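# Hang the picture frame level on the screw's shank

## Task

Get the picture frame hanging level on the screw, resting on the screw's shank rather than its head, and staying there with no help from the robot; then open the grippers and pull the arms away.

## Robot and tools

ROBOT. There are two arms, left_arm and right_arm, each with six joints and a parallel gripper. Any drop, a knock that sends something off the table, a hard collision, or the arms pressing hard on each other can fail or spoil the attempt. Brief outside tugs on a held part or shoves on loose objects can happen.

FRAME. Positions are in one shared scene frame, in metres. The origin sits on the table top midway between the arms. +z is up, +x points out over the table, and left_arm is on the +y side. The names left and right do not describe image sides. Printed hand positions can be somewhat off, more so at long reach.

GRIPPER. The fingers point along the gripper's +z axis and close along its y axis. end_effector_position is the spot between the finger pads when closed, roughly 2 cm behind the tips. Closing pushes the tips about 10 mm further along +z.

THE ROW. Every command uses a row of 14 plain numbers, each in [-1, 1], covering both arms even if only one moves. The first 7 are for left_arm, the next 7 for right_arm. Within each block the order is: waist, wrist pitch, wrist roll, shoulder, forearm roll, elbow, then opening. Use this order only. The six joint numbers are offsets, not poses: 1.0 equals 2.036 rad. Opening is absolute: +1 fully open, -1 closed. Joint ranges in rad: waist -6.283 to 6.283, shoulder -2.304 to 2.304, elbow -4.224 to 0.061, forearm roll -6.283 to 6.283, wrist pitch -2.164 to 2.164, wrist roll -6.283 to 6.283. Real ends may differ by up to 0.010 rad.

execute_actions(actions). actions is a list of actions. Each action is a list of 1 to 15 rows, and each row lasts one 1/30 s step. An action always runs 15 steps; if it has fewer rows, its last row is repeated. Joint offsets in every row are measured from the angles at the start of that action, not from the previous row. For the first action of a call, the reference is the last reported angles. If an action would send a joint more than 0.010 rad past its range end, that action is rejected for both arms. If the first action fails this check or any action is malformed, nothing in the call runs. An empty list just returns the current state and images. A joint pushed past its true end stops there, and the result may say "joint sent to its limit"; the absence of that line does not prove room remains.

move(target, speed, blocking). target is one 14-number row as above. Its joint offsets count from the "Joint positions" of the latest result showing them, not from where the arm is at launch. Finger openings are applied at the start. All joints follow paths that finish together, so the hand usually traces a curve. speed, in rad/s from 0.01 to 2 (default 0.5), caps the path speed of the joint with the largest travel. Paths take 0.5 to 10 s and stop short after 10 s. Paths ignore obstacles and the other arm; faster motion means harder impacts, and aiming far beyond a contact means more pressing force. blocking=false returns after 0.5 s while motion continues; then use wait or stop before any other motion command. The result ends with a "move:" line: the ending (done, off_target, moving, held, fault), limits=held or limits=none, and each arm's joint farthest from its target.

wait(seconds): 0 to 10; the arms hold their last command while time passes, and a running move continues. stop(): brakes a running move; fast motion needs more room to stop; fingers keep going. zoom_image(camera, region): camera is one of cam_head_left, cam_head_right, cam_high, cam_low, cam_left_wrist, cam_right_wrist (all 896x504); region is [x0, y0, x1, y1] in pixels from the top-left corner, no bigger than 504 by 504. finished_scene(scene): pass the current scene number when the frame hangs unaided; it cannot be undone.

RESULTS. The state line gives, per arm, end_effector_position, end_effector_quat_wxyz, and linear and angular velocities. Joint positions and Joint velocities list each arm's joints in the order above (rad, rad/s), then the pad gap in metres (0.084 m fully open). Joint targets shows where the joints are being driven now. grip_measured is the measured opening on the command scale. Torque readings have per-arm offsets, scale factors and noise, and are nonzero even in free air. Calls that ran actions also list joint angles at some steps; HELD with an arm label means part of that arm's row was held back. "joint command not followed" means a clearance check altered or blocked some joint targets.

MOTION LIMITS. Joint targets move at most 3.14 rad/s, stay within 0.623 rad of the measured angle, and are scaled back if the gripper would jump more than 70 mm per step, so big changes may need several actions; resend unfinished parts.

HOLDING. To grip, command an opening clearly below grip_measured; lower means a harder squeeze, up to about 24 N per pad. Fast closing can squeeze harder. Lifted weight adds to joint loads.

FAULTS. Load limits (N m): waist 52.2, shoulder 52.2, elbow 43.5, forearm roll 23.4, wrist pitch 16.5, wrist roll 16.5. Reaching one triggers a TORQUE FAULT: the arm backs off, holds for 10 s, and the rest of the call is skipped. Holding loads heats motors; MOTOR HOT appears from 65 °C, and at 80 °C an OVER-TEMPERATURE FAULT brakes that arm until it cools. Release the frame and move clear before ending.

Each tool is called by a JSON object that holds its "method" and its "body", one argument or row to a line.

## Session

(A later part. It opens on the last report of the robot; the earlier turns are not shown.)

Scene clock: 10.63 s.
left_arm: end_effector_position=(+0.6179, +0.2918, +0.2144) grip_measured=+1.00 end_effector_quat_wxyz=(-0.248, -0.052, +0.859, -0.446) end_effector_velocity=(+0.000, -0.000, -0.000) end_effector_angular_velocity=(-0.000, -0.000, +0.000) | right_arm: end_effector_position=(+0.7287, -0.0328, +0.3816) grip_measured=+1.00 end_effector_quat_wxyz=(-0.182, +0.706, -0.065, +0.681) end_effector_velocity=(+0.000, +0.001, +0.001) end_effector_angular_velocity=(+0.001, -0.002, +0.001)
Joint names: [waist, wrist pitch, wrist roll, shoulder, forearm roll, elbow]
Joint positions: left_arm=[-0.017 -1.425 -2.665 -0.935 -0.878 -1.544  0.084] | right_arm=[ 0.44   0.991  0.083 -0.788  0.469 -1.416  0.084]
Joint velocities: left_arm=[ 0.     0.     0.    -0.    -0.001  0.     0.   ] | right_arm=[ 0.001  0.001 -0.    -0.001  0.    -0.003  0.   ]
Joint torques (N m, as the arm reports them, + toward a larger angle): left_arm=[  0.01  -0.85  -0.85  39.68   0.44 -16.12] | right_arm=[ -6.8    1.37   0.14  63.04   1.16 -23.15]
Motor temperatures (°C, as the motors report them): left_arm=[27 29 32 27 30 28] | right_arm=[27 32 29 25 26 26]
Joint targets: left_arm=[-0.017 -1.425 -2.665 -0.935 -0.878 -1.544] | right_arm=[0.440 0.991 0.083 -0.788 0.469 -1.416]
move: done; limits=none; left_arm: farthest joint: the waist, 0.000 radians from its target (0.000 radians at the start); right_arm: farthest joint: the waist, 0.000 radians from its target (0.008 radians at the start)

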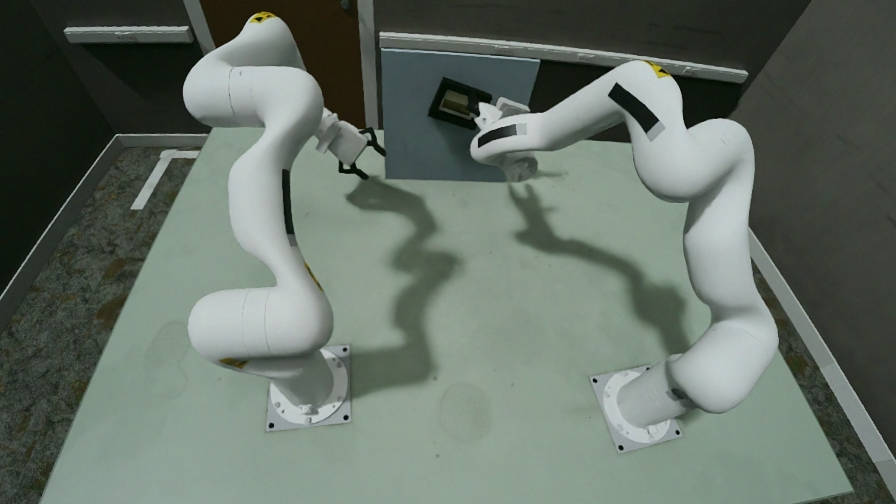

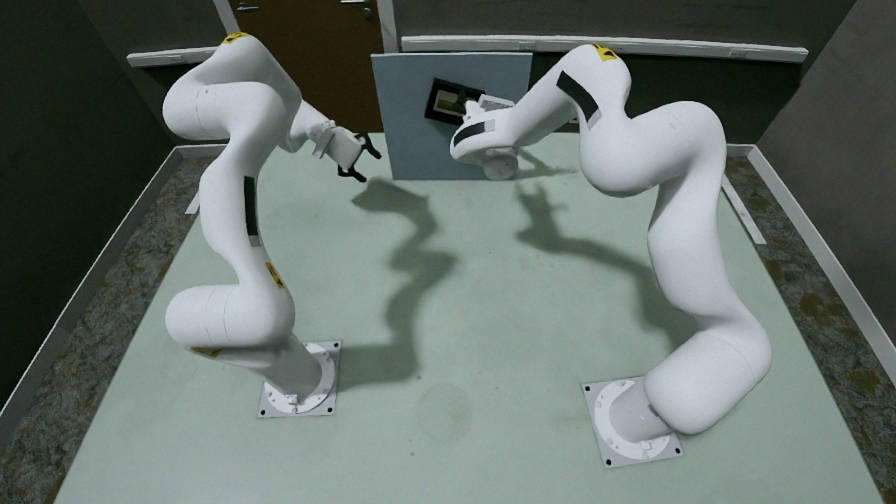

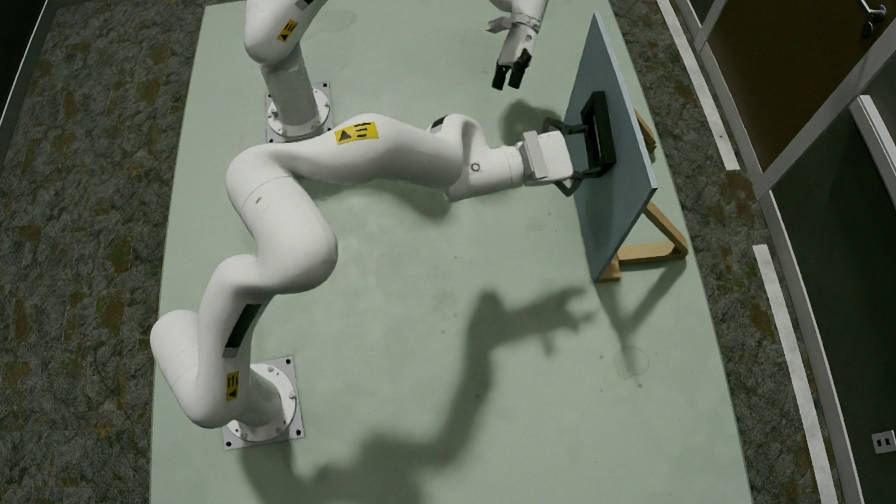

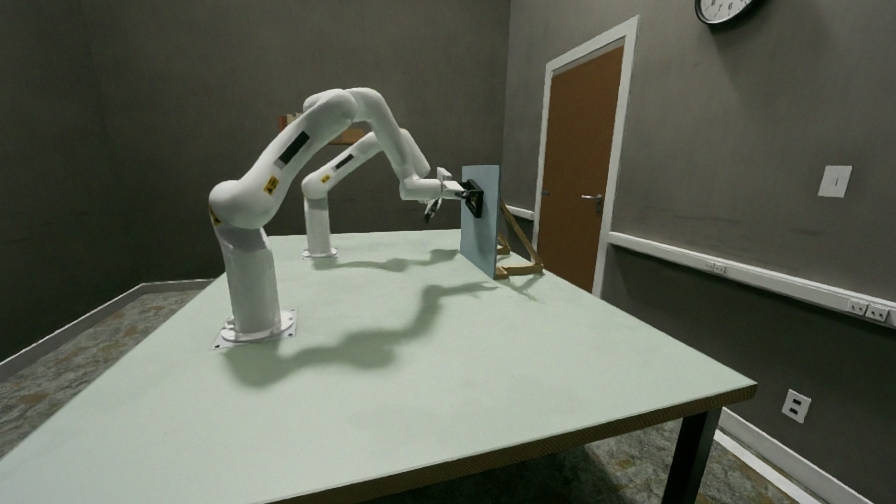

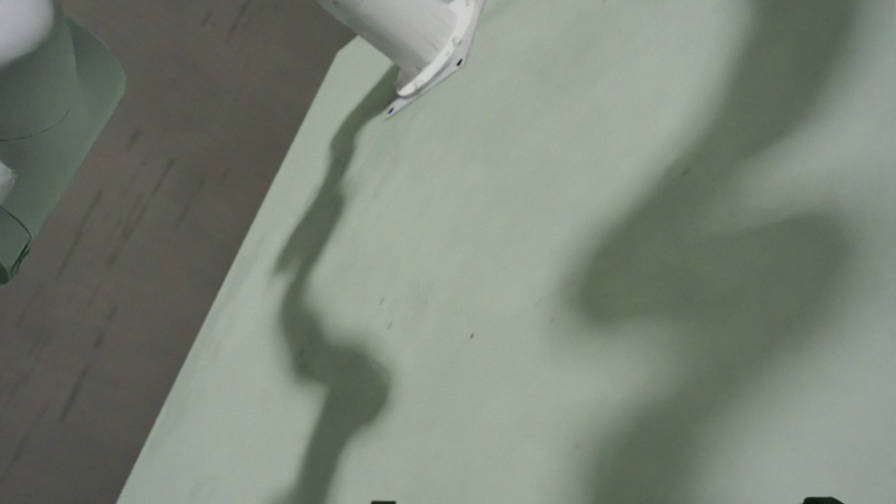

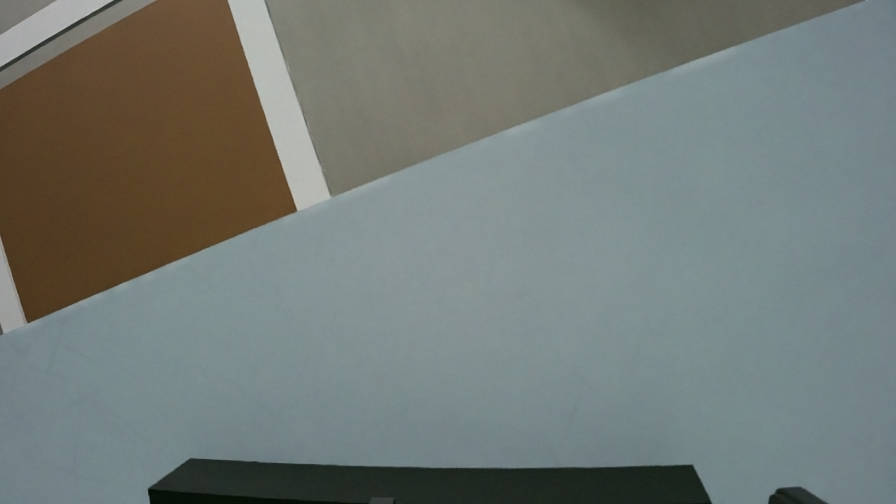

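{"method": "move", "body": {
  "target": [0,0,0,0,0,0,1, -0.01,0.02,0,-0.035,0,-0.022,1],
  "speed": 0.04
}}

{"method": "move", "body": {
  "target": [0,0,0,0,0,0,1, 0,0,0,0,0,0,-1]
}}

Scene clock: 12.97 s.
left_arm: end_effector_position=(+0.6179, +0.2918, +0.2144) grip_measured=+1.00 end_effector_quat_wxyz=(-0.248, -0.052, +0.859, -0.446) end_effector_velocity=(-0.000, +0.000, -0.000) end_effector_angular_velocity=(+0.001, +0.000, -0.001) | right_arm: end_effector_position=(+0.7470, -0.0454, +0.3552) grip_measured=+1.00 end_effector_quat_wxyz=(-0.169, +0.700, -0.071, +0.690) end_effector_velocity=(-0.001, +0.001, +0.000) end_effector_angular_velocity=(+0.000, -0.002, +0.000)
Joint names: [waist, wrist pitch, wrist roll, shoulder, forearm roll, elbow]
Joint positions: left_arm=[-0.017 -1.425 -2.665 -0.935 -0.878 -1.544  0.084] | right_arm=[ 0.42   1.031  0.083 -0.859  0.469 -1.461  0.084]
Joint velocities: left_arm=[ 0.     0.    -0.     0.     0.002  0.     0.   ] | right_arm=[ 0.002  0.002 -0.001 -0.     0.001 -0.    -0.   ]
Joint torques (N m, as the arm reports them, + toward a larger angle): left_arm=[ -0.13  -0.91  -0.91  38.62   0.54 -16.54] | right_arm=[ -6.28   1.27   0.17  64.53   0.79 -23.22]
Motor temperatures (°C, as the motors report them): left_arm=[27 29 32 27 30 28] | right_arm=[27 32 29 25 26 26]
Joint targets: left_arm=[-0.017 -1.425 -2.665 -0.935 -0.878 -1.544] | right_arm=[0.420 1.031 0.083 -0.859 0.469 -1.461]
move: done; limits=none; left_arm: farthest joint: the waist, 0.000 radians from its target (0.000 radians at the start); right_arm: farthest joint: the shoulder, 0.001 radians from its target (0.072 radians at the start)

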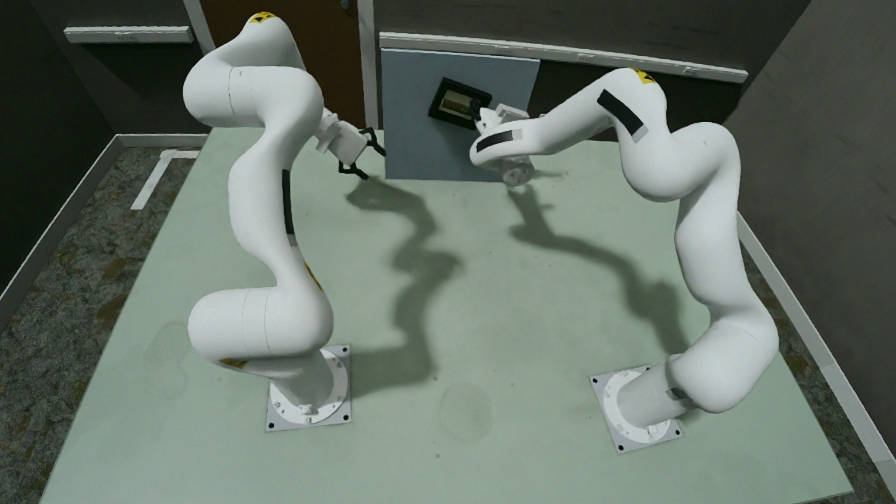

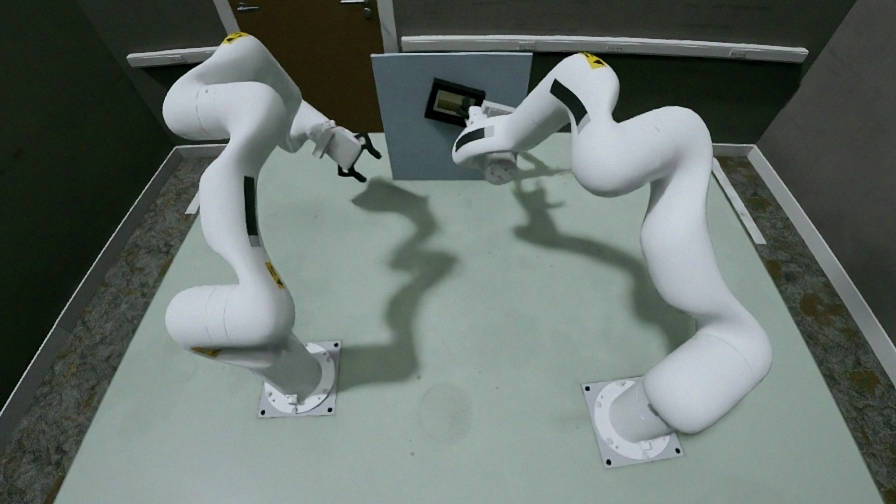

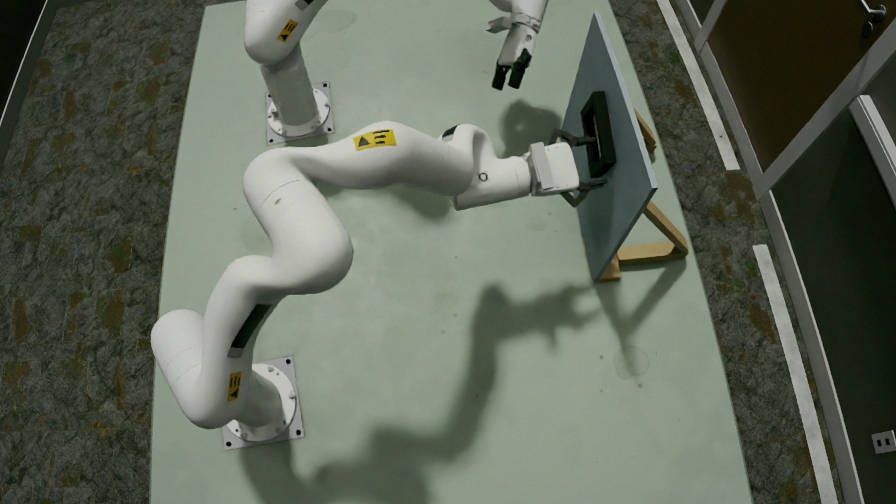

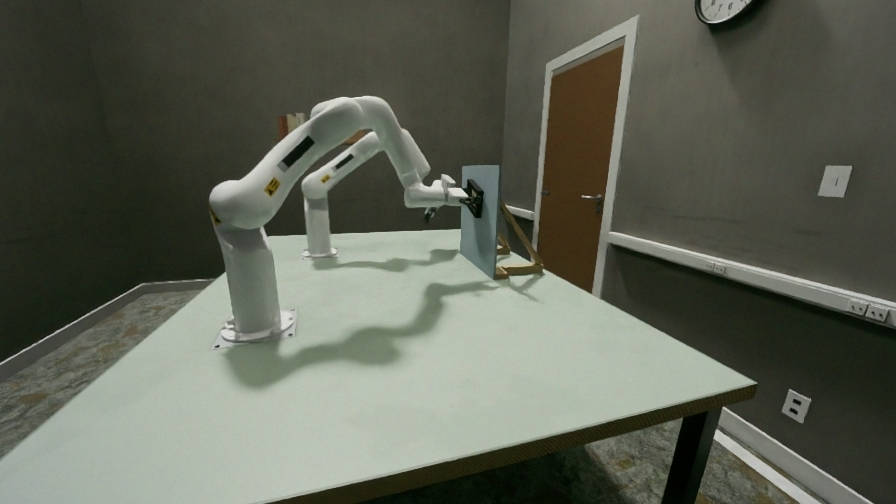

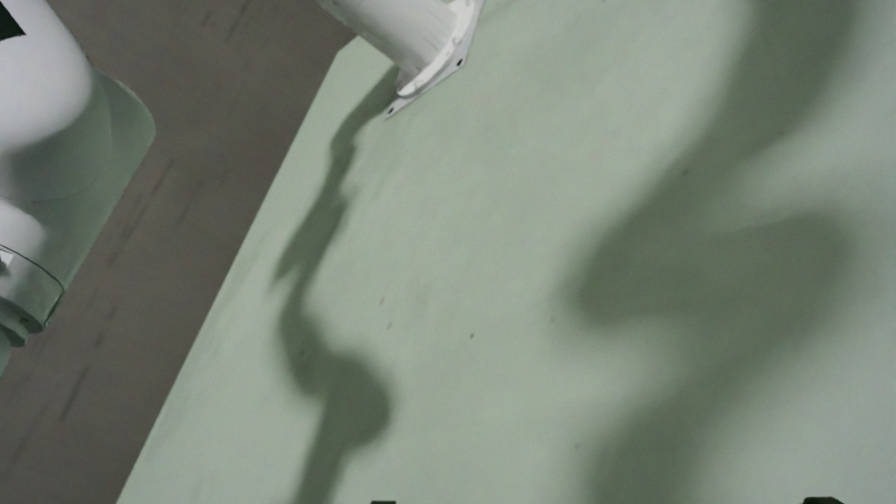

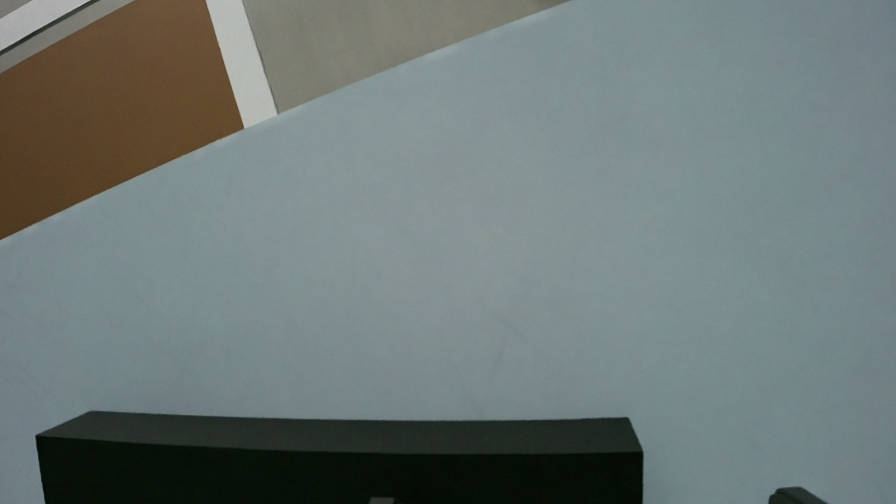

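Scene clock: 13.80 s.
left_arm: end_effector_position=(+0.6179, +0.2918, +0.2144) grip_measured=+1.00 end_effector_quat_wxyz=(-0.248, -0.052, +0.859, -0.446) end_effector_velocity=(+0.000, +0.000, -0.000) end_effector_angular_velocity=(+0.001, +0.000, +0.001) | right_arm: end_effector_position=(+0.7471, -0.0452, +0.3559) grip_measured=-1.00 end_effector_quat_wxyz=(-0.169, +0.699, -0.071, +0.691) end_effector_velocity=(-0.001, -0.000, -0.003) end_effector_angular_velocity=(-0.003, +0.005, +0.000)
Joint names: [waist, wrist pitch, wrist roll, shoulder, forearm roll, elbow]
Joint positions: left_arm=[-0.017 -1.425 -2.665 -0.935 -0.878 -1.544  0.084] | right_arm=[ 0.42   1.032  0.083 -0.858  0.469 -1.462  0.   ]
Joint velocities: left_arm=[ 0.     0.001 -0.001 -0.     0.     0.     0.   ] | right_arm=[ 0.    -0.002 -0.001 -0.002  0.001  0.002  0.   ]
Joint torques (N m, as the arm reports them, + toward a larger angle): left_arm=[  0.75  -0.92  -0.84  38.44   0.51 -16.02] | right_arm=[ -7.36   1.13   0.16  63.75   1.26 -22.74]
Motor temperatures (°C, as the motors report them): left_arm=[27 29 32 27 30 28] | right_arm=[27 32 29 25 26 26]
Joint targets: left_arm=[-0.017 -1.425 -2.665 -0.935 -0.878 -1.544] | right_arm=[0.420 1.031 0.083 -0.859 0.469 -1.461]
move: done; limits=none; left_arm: farthest joint: the waist, 0.000 radians from its target (0.000 radians at the start); right_arm: farthest joint: the shoulder, 0.001 radians from its target (0.000 radians at the start)

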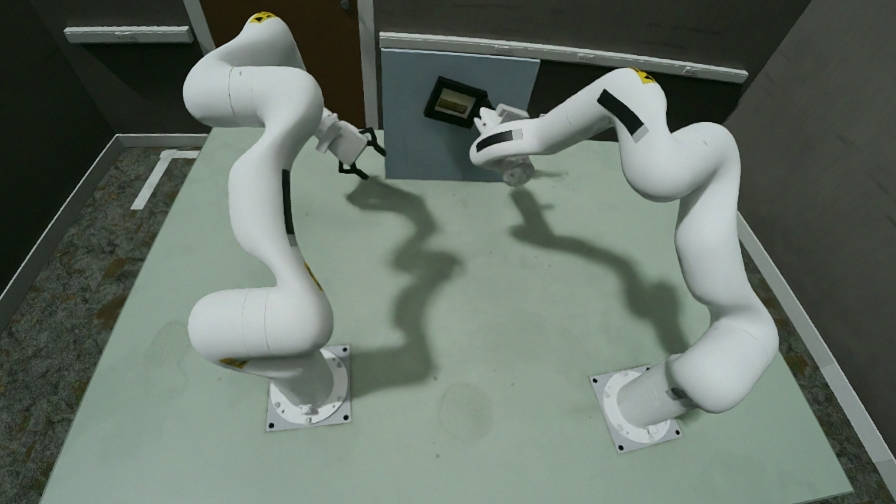

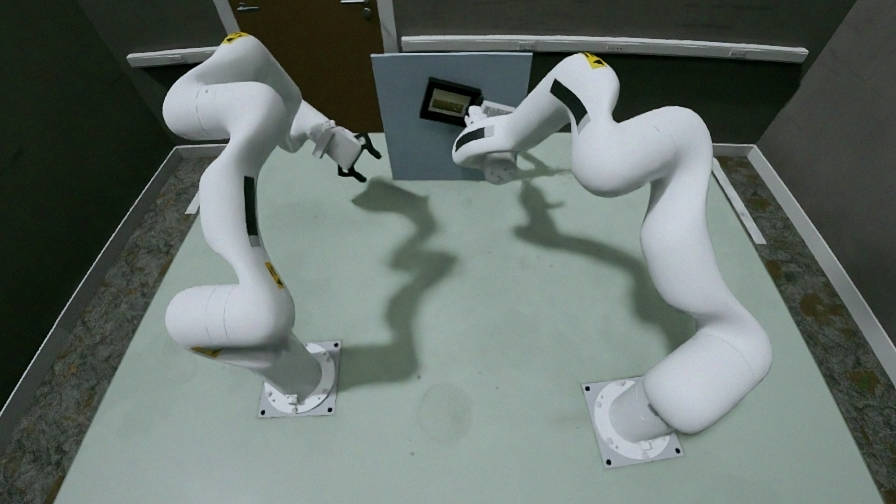

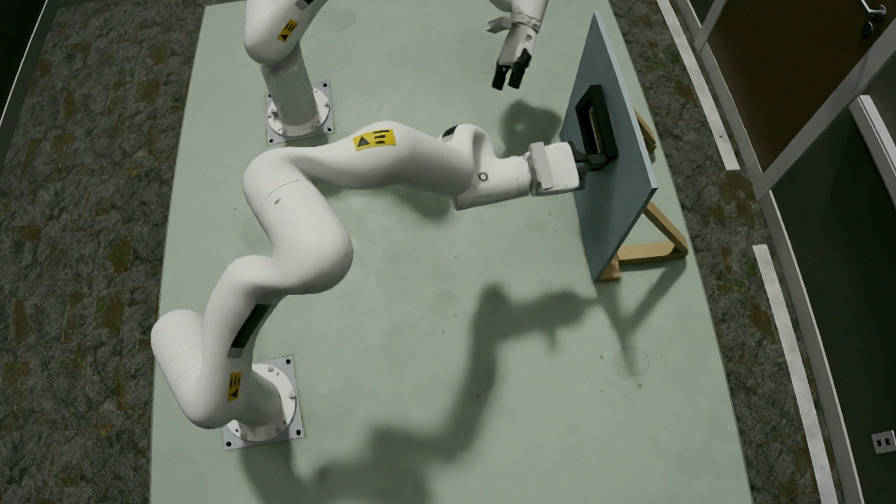

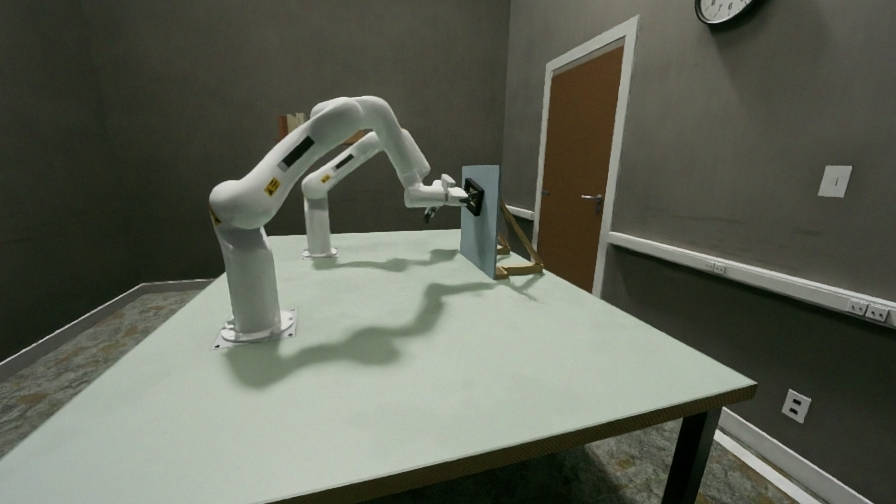

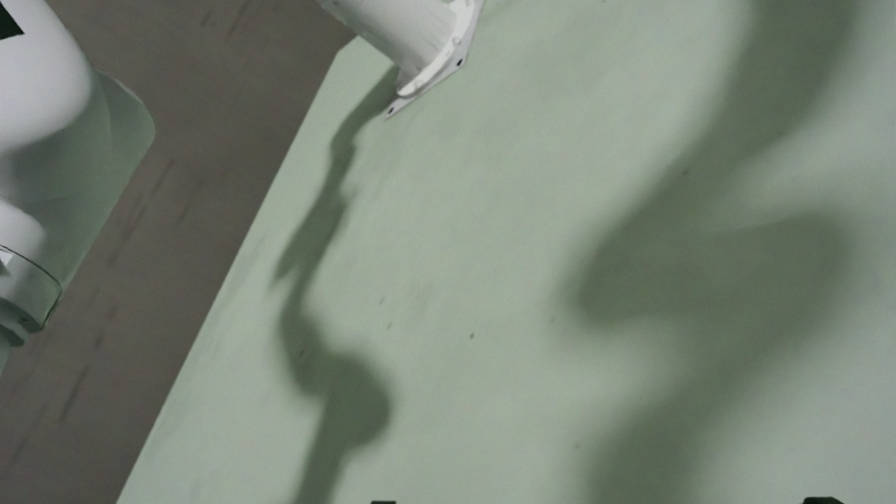

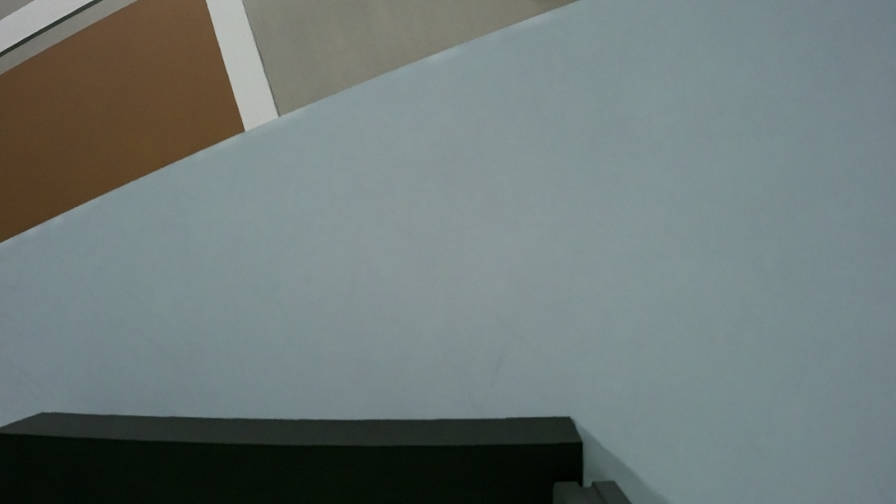

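{"method": "move", "body": {
  "target": [0,0,0,0,0,0,1, -0.012,0,0,0,0,0,-1],
  "speed": 0.04
}}

{"method": "zoom_image", "body": {
  "camera": "cam_head_left",
  "region": [380, 30, 600, 190]
}}

Scene clock: 14.97 s.
left_arm: end_effector_position=(+0.6179, +0.2918, +0.2144) grip_measured=+1.00 end_effector_quat_wxyz=(-0.248, -0.052, +0.859, -0.446) end_effector_velocity=(-0.000, +0.000, +0.000) end_effector_angular_velocity=(+0.001, -0.000, -0.002) | right_arm: end_effector_position=(+0.7560, -0.0652, +0.3560) grip_measured=-1.00 end_effector_quat_wxyz=(-0.161, +0.698, -0.080, +0.693) end_effector_velocity=(-0.000, +0.001, -0.001) end_effector_angular_velocity=(-0.000, +0.002, +0.003)
Joint names: [waist, wrist pitch, wrist roll, shoulder, forearm roll, elbow]
Joint positions: left_arm=[-0.017 -1.425 -2.665 -0.935 -0.878 -1.544  0.084] | right_arm=[ 0.395  1.032  0.083 -0.858  0.469 -1.462  0.   ]
Joint velocities: left_arm=[ 0.    -0.    -0.     0.001  0.003 -0.     0.   ] | right_arm=[ 0.001 -0.002  0.001 -0.001 -0.001 -0.     0.   ]
Joint torques (N m, as the arm reports them, + toward a larger angle): left_arm=[  0.37  -0.92  -0.81  38.66   0.34 -16.28] | right_arm=[ -6.62   1.3    0.05  65.14   1.11 -22.97]
Motor temperatures (°C, as the motors report them): left_arm=[27 29 32 27 30 28] | right_arm=[27 32 29 25 26 26]
Joint targets: left_arm=[-0.017 -1.425 -2.665 -0.935 -0.878 -1.544] | right_arm=[0.395 1.032 0.083 -0.858 0.469 -1.462]
move: done; limits=none; left_arm: farthest joint: the waist, 0.000 radians from its target (0.000 radians at the start); right_arm: farthest joint: the waist, 0.000 radians from its target (0.024 radians at the start)

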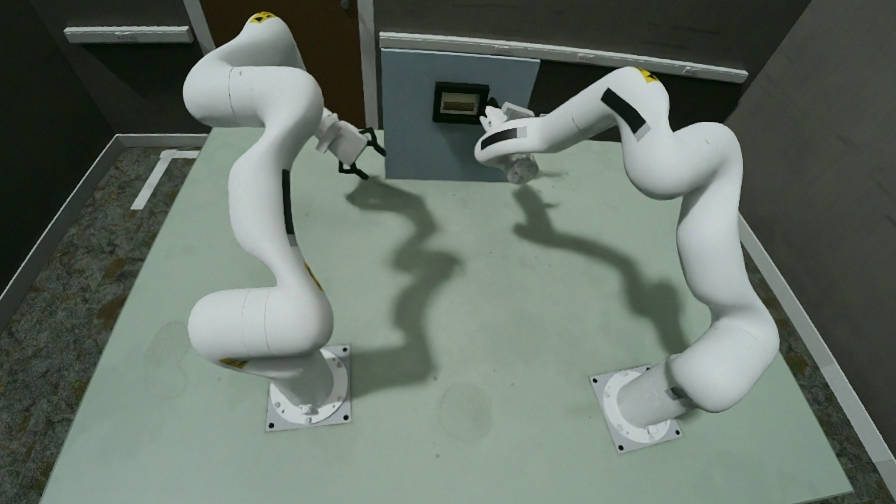

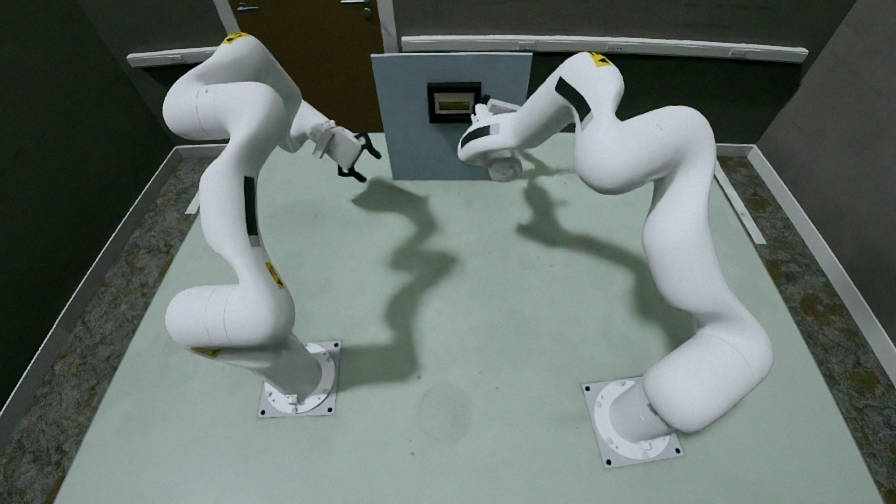

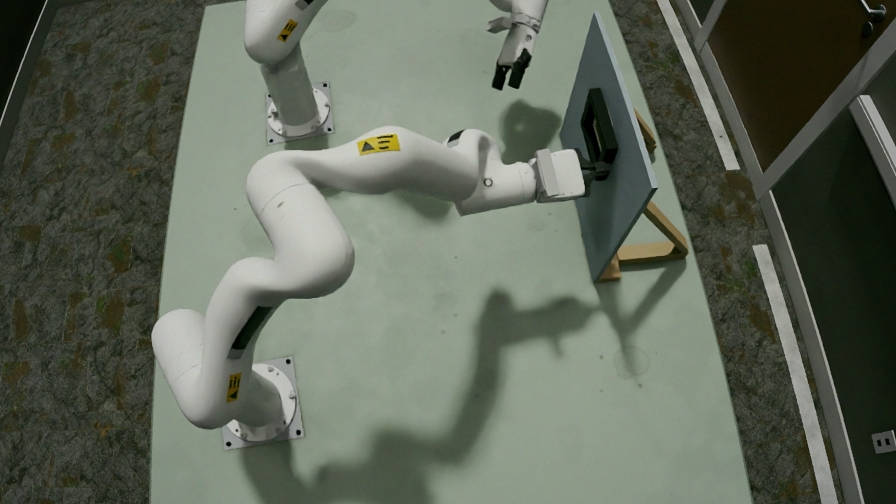

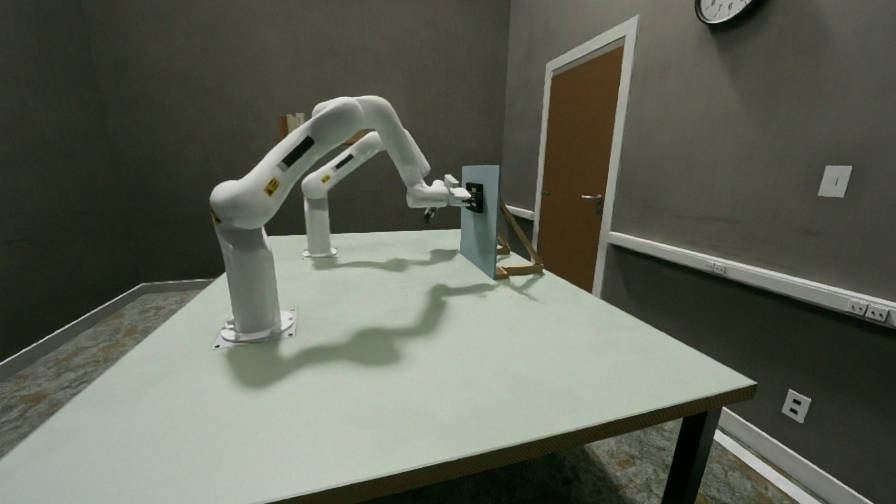

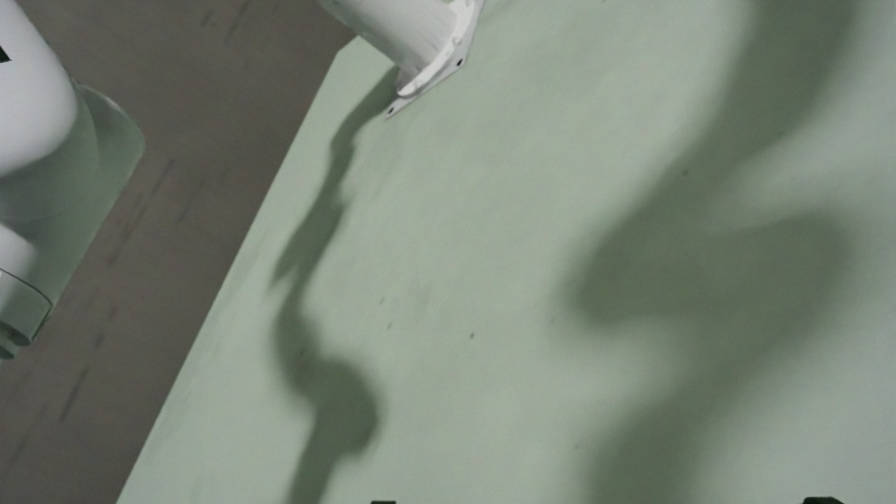

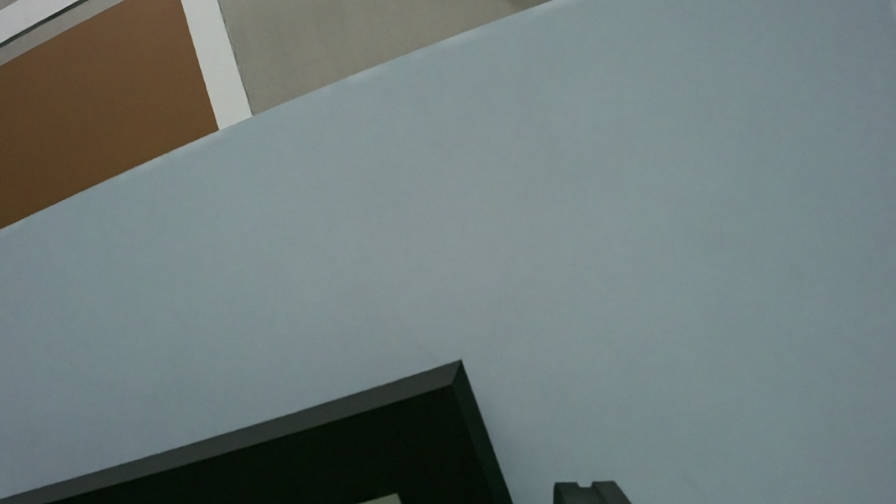

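Region (380, 30, 600, 190) of cam_head_left's 896x504 image, scaled by 2.291, with more detail than that image has; it fills the top 367 rows of this view, and the rest is white.

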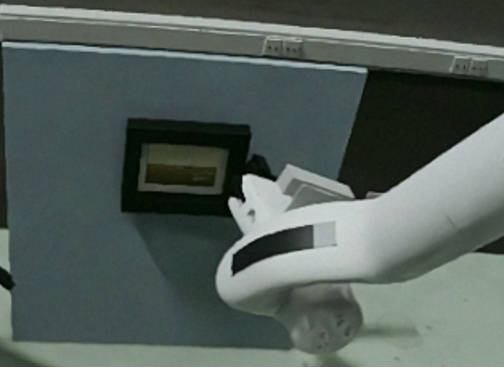

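{"method": "move", "body": {
  "target": [0,0,0,0,0,0,1, 0,0,-0.2,0.1,0,0.15,-1],
  "speed": 0.15
}}

Scene clock: 18.20 s.
left_arm: end_effector_position=(+0.6179, +0.2918, +0.2144) grip_measured=+1.00 end_effector_quat_wxyz=(-0.248, -0.052, +0.859, -0.446) end_effector_velocity=(+0.000, -0.000, +0.000) end_effector_angular_velocity=(-0.000, -0.000, +0.001) | right_arm: end_effector_position=(+0.6799, -0.1080, +0.3518) grip_measured=-1.00 end_effector_quat_wxyz=(-0.003, +0.731, +0.080, +0.677) end_effector_velocity=(-0.000, +0.000, -0.001) end_effector_angular_velocity=(-0.004, +0.001, +0.001)
Joint names: [waist, wrist pitch, wrist roll, shoulder, forearm roll, elbow]
Joint positions: left_arm=[-0.017 -1.425 -2.665 -0.935 -0.878 -1.544  0.084] | right_arm=[ 0.395  1.032 -0.324 -0.655  0.469 -1.156  0.   ]
Joint velocities: left_arm=[-0.     0.    -0.     0.    -0.001 -0.     0.   ] | right_arm=[ 0.     0.    -0.002 -0.    -0.001  0.002  0.   ]
Joint torques (N m, as the arm reports them, + toward a larger angle): left_arm=[  0.16  -0.91  -0.85  38.46   0.75 -16.01] | right_arm=[ -6.26   1.39   0.18  55.28   1.22 -21.79]
Motor temperatures (°C, as the motors report them): left_arm=[27 29 32 27 30 28] | right_arm=[27 32 29 25 26 26]
Joint targets: left_arm=[-0.017 -1.425 -2.665 -0.935 -0.878 -1.544] | right_arm=[0.395 1.032 -0.324 -0.655 0.469 -1.156]
move: done; limits=none; left_arm: farthest joint: the waist, 0.000 radians from its target (0.000 radians at the start); right_arm: farthest joint: the shoulder, 0.001 radians from its target (0.204 radians at the start)

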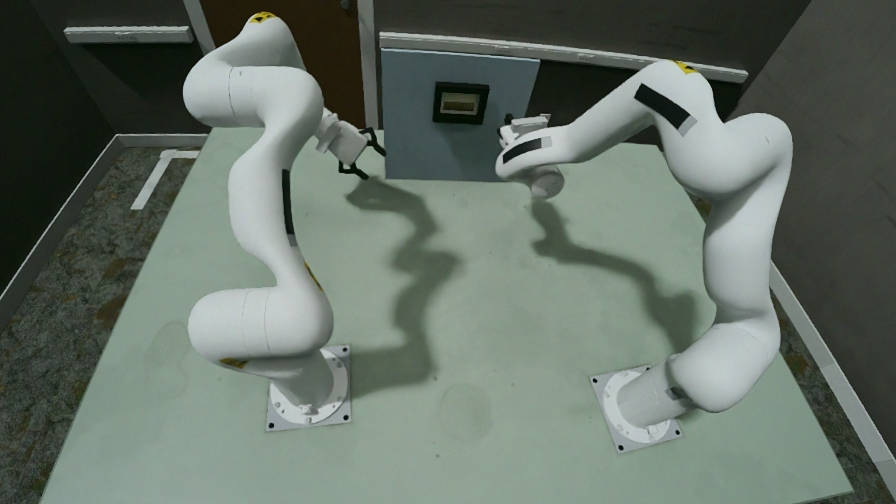

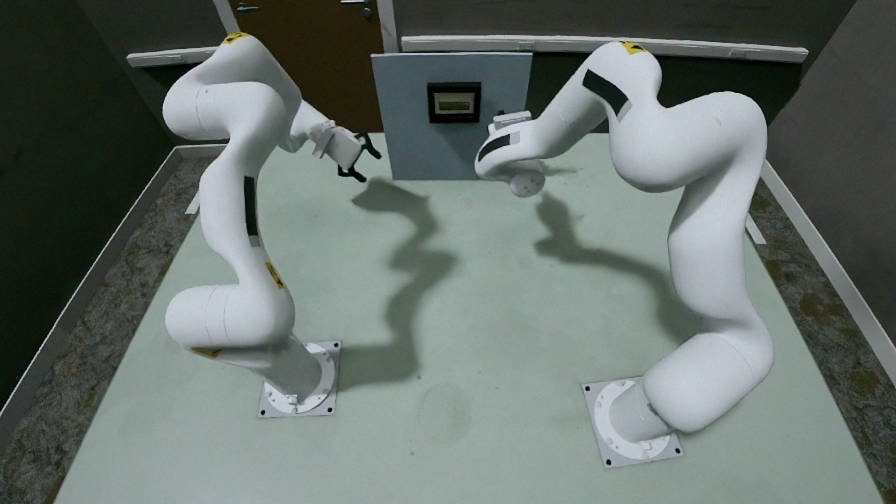

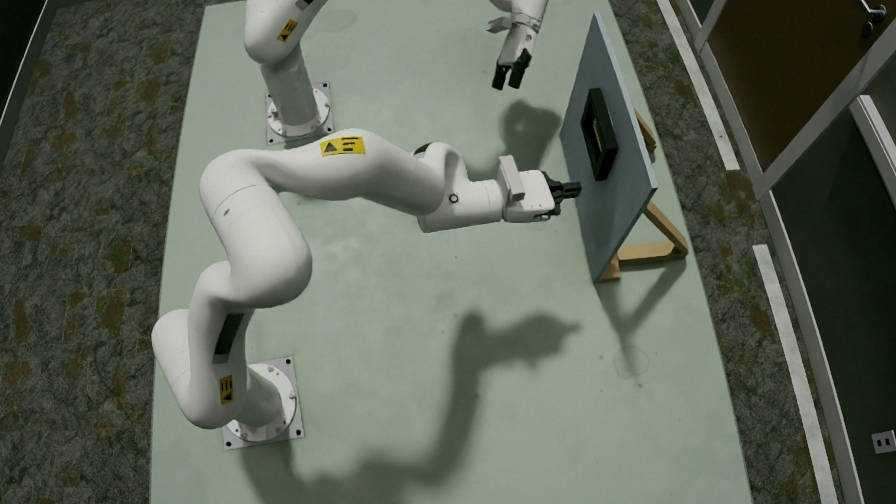

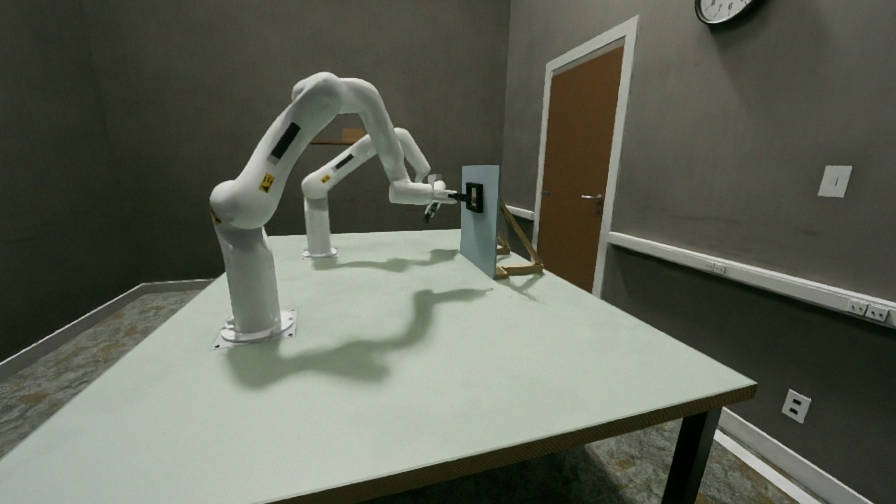

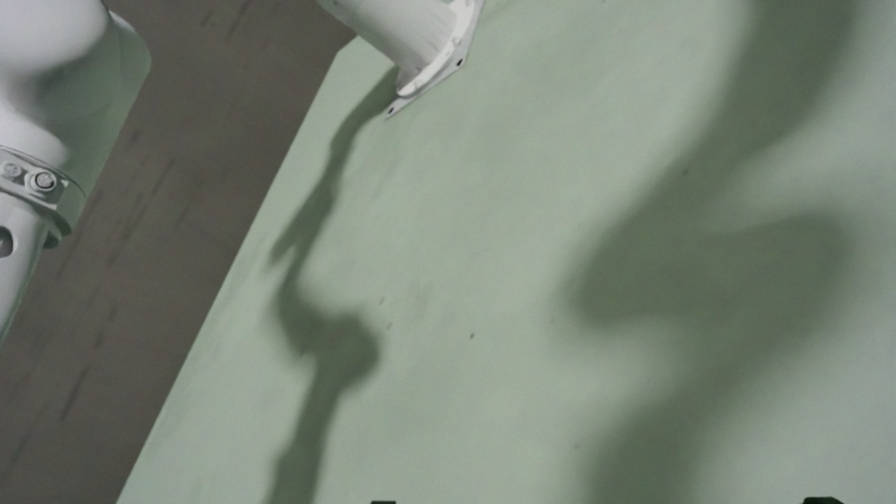

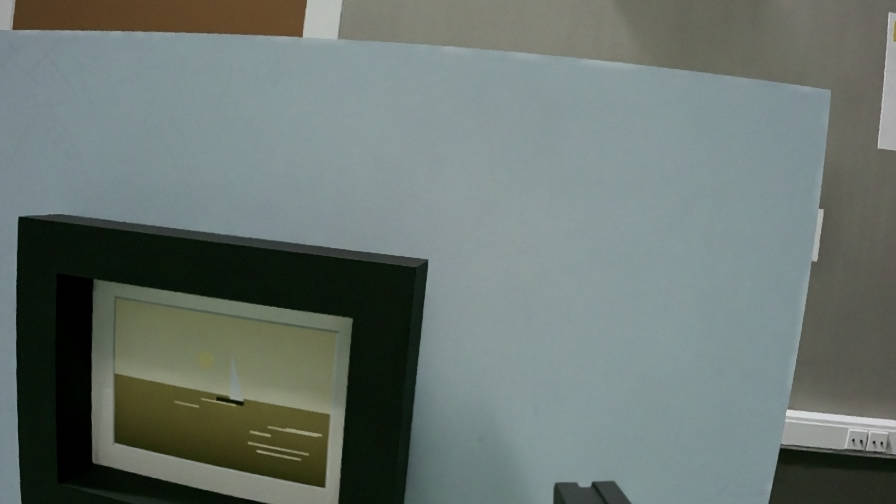

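{"method": "finished_scene", "body": {
  "scene": 2
}}

The scene is finished: the task was done.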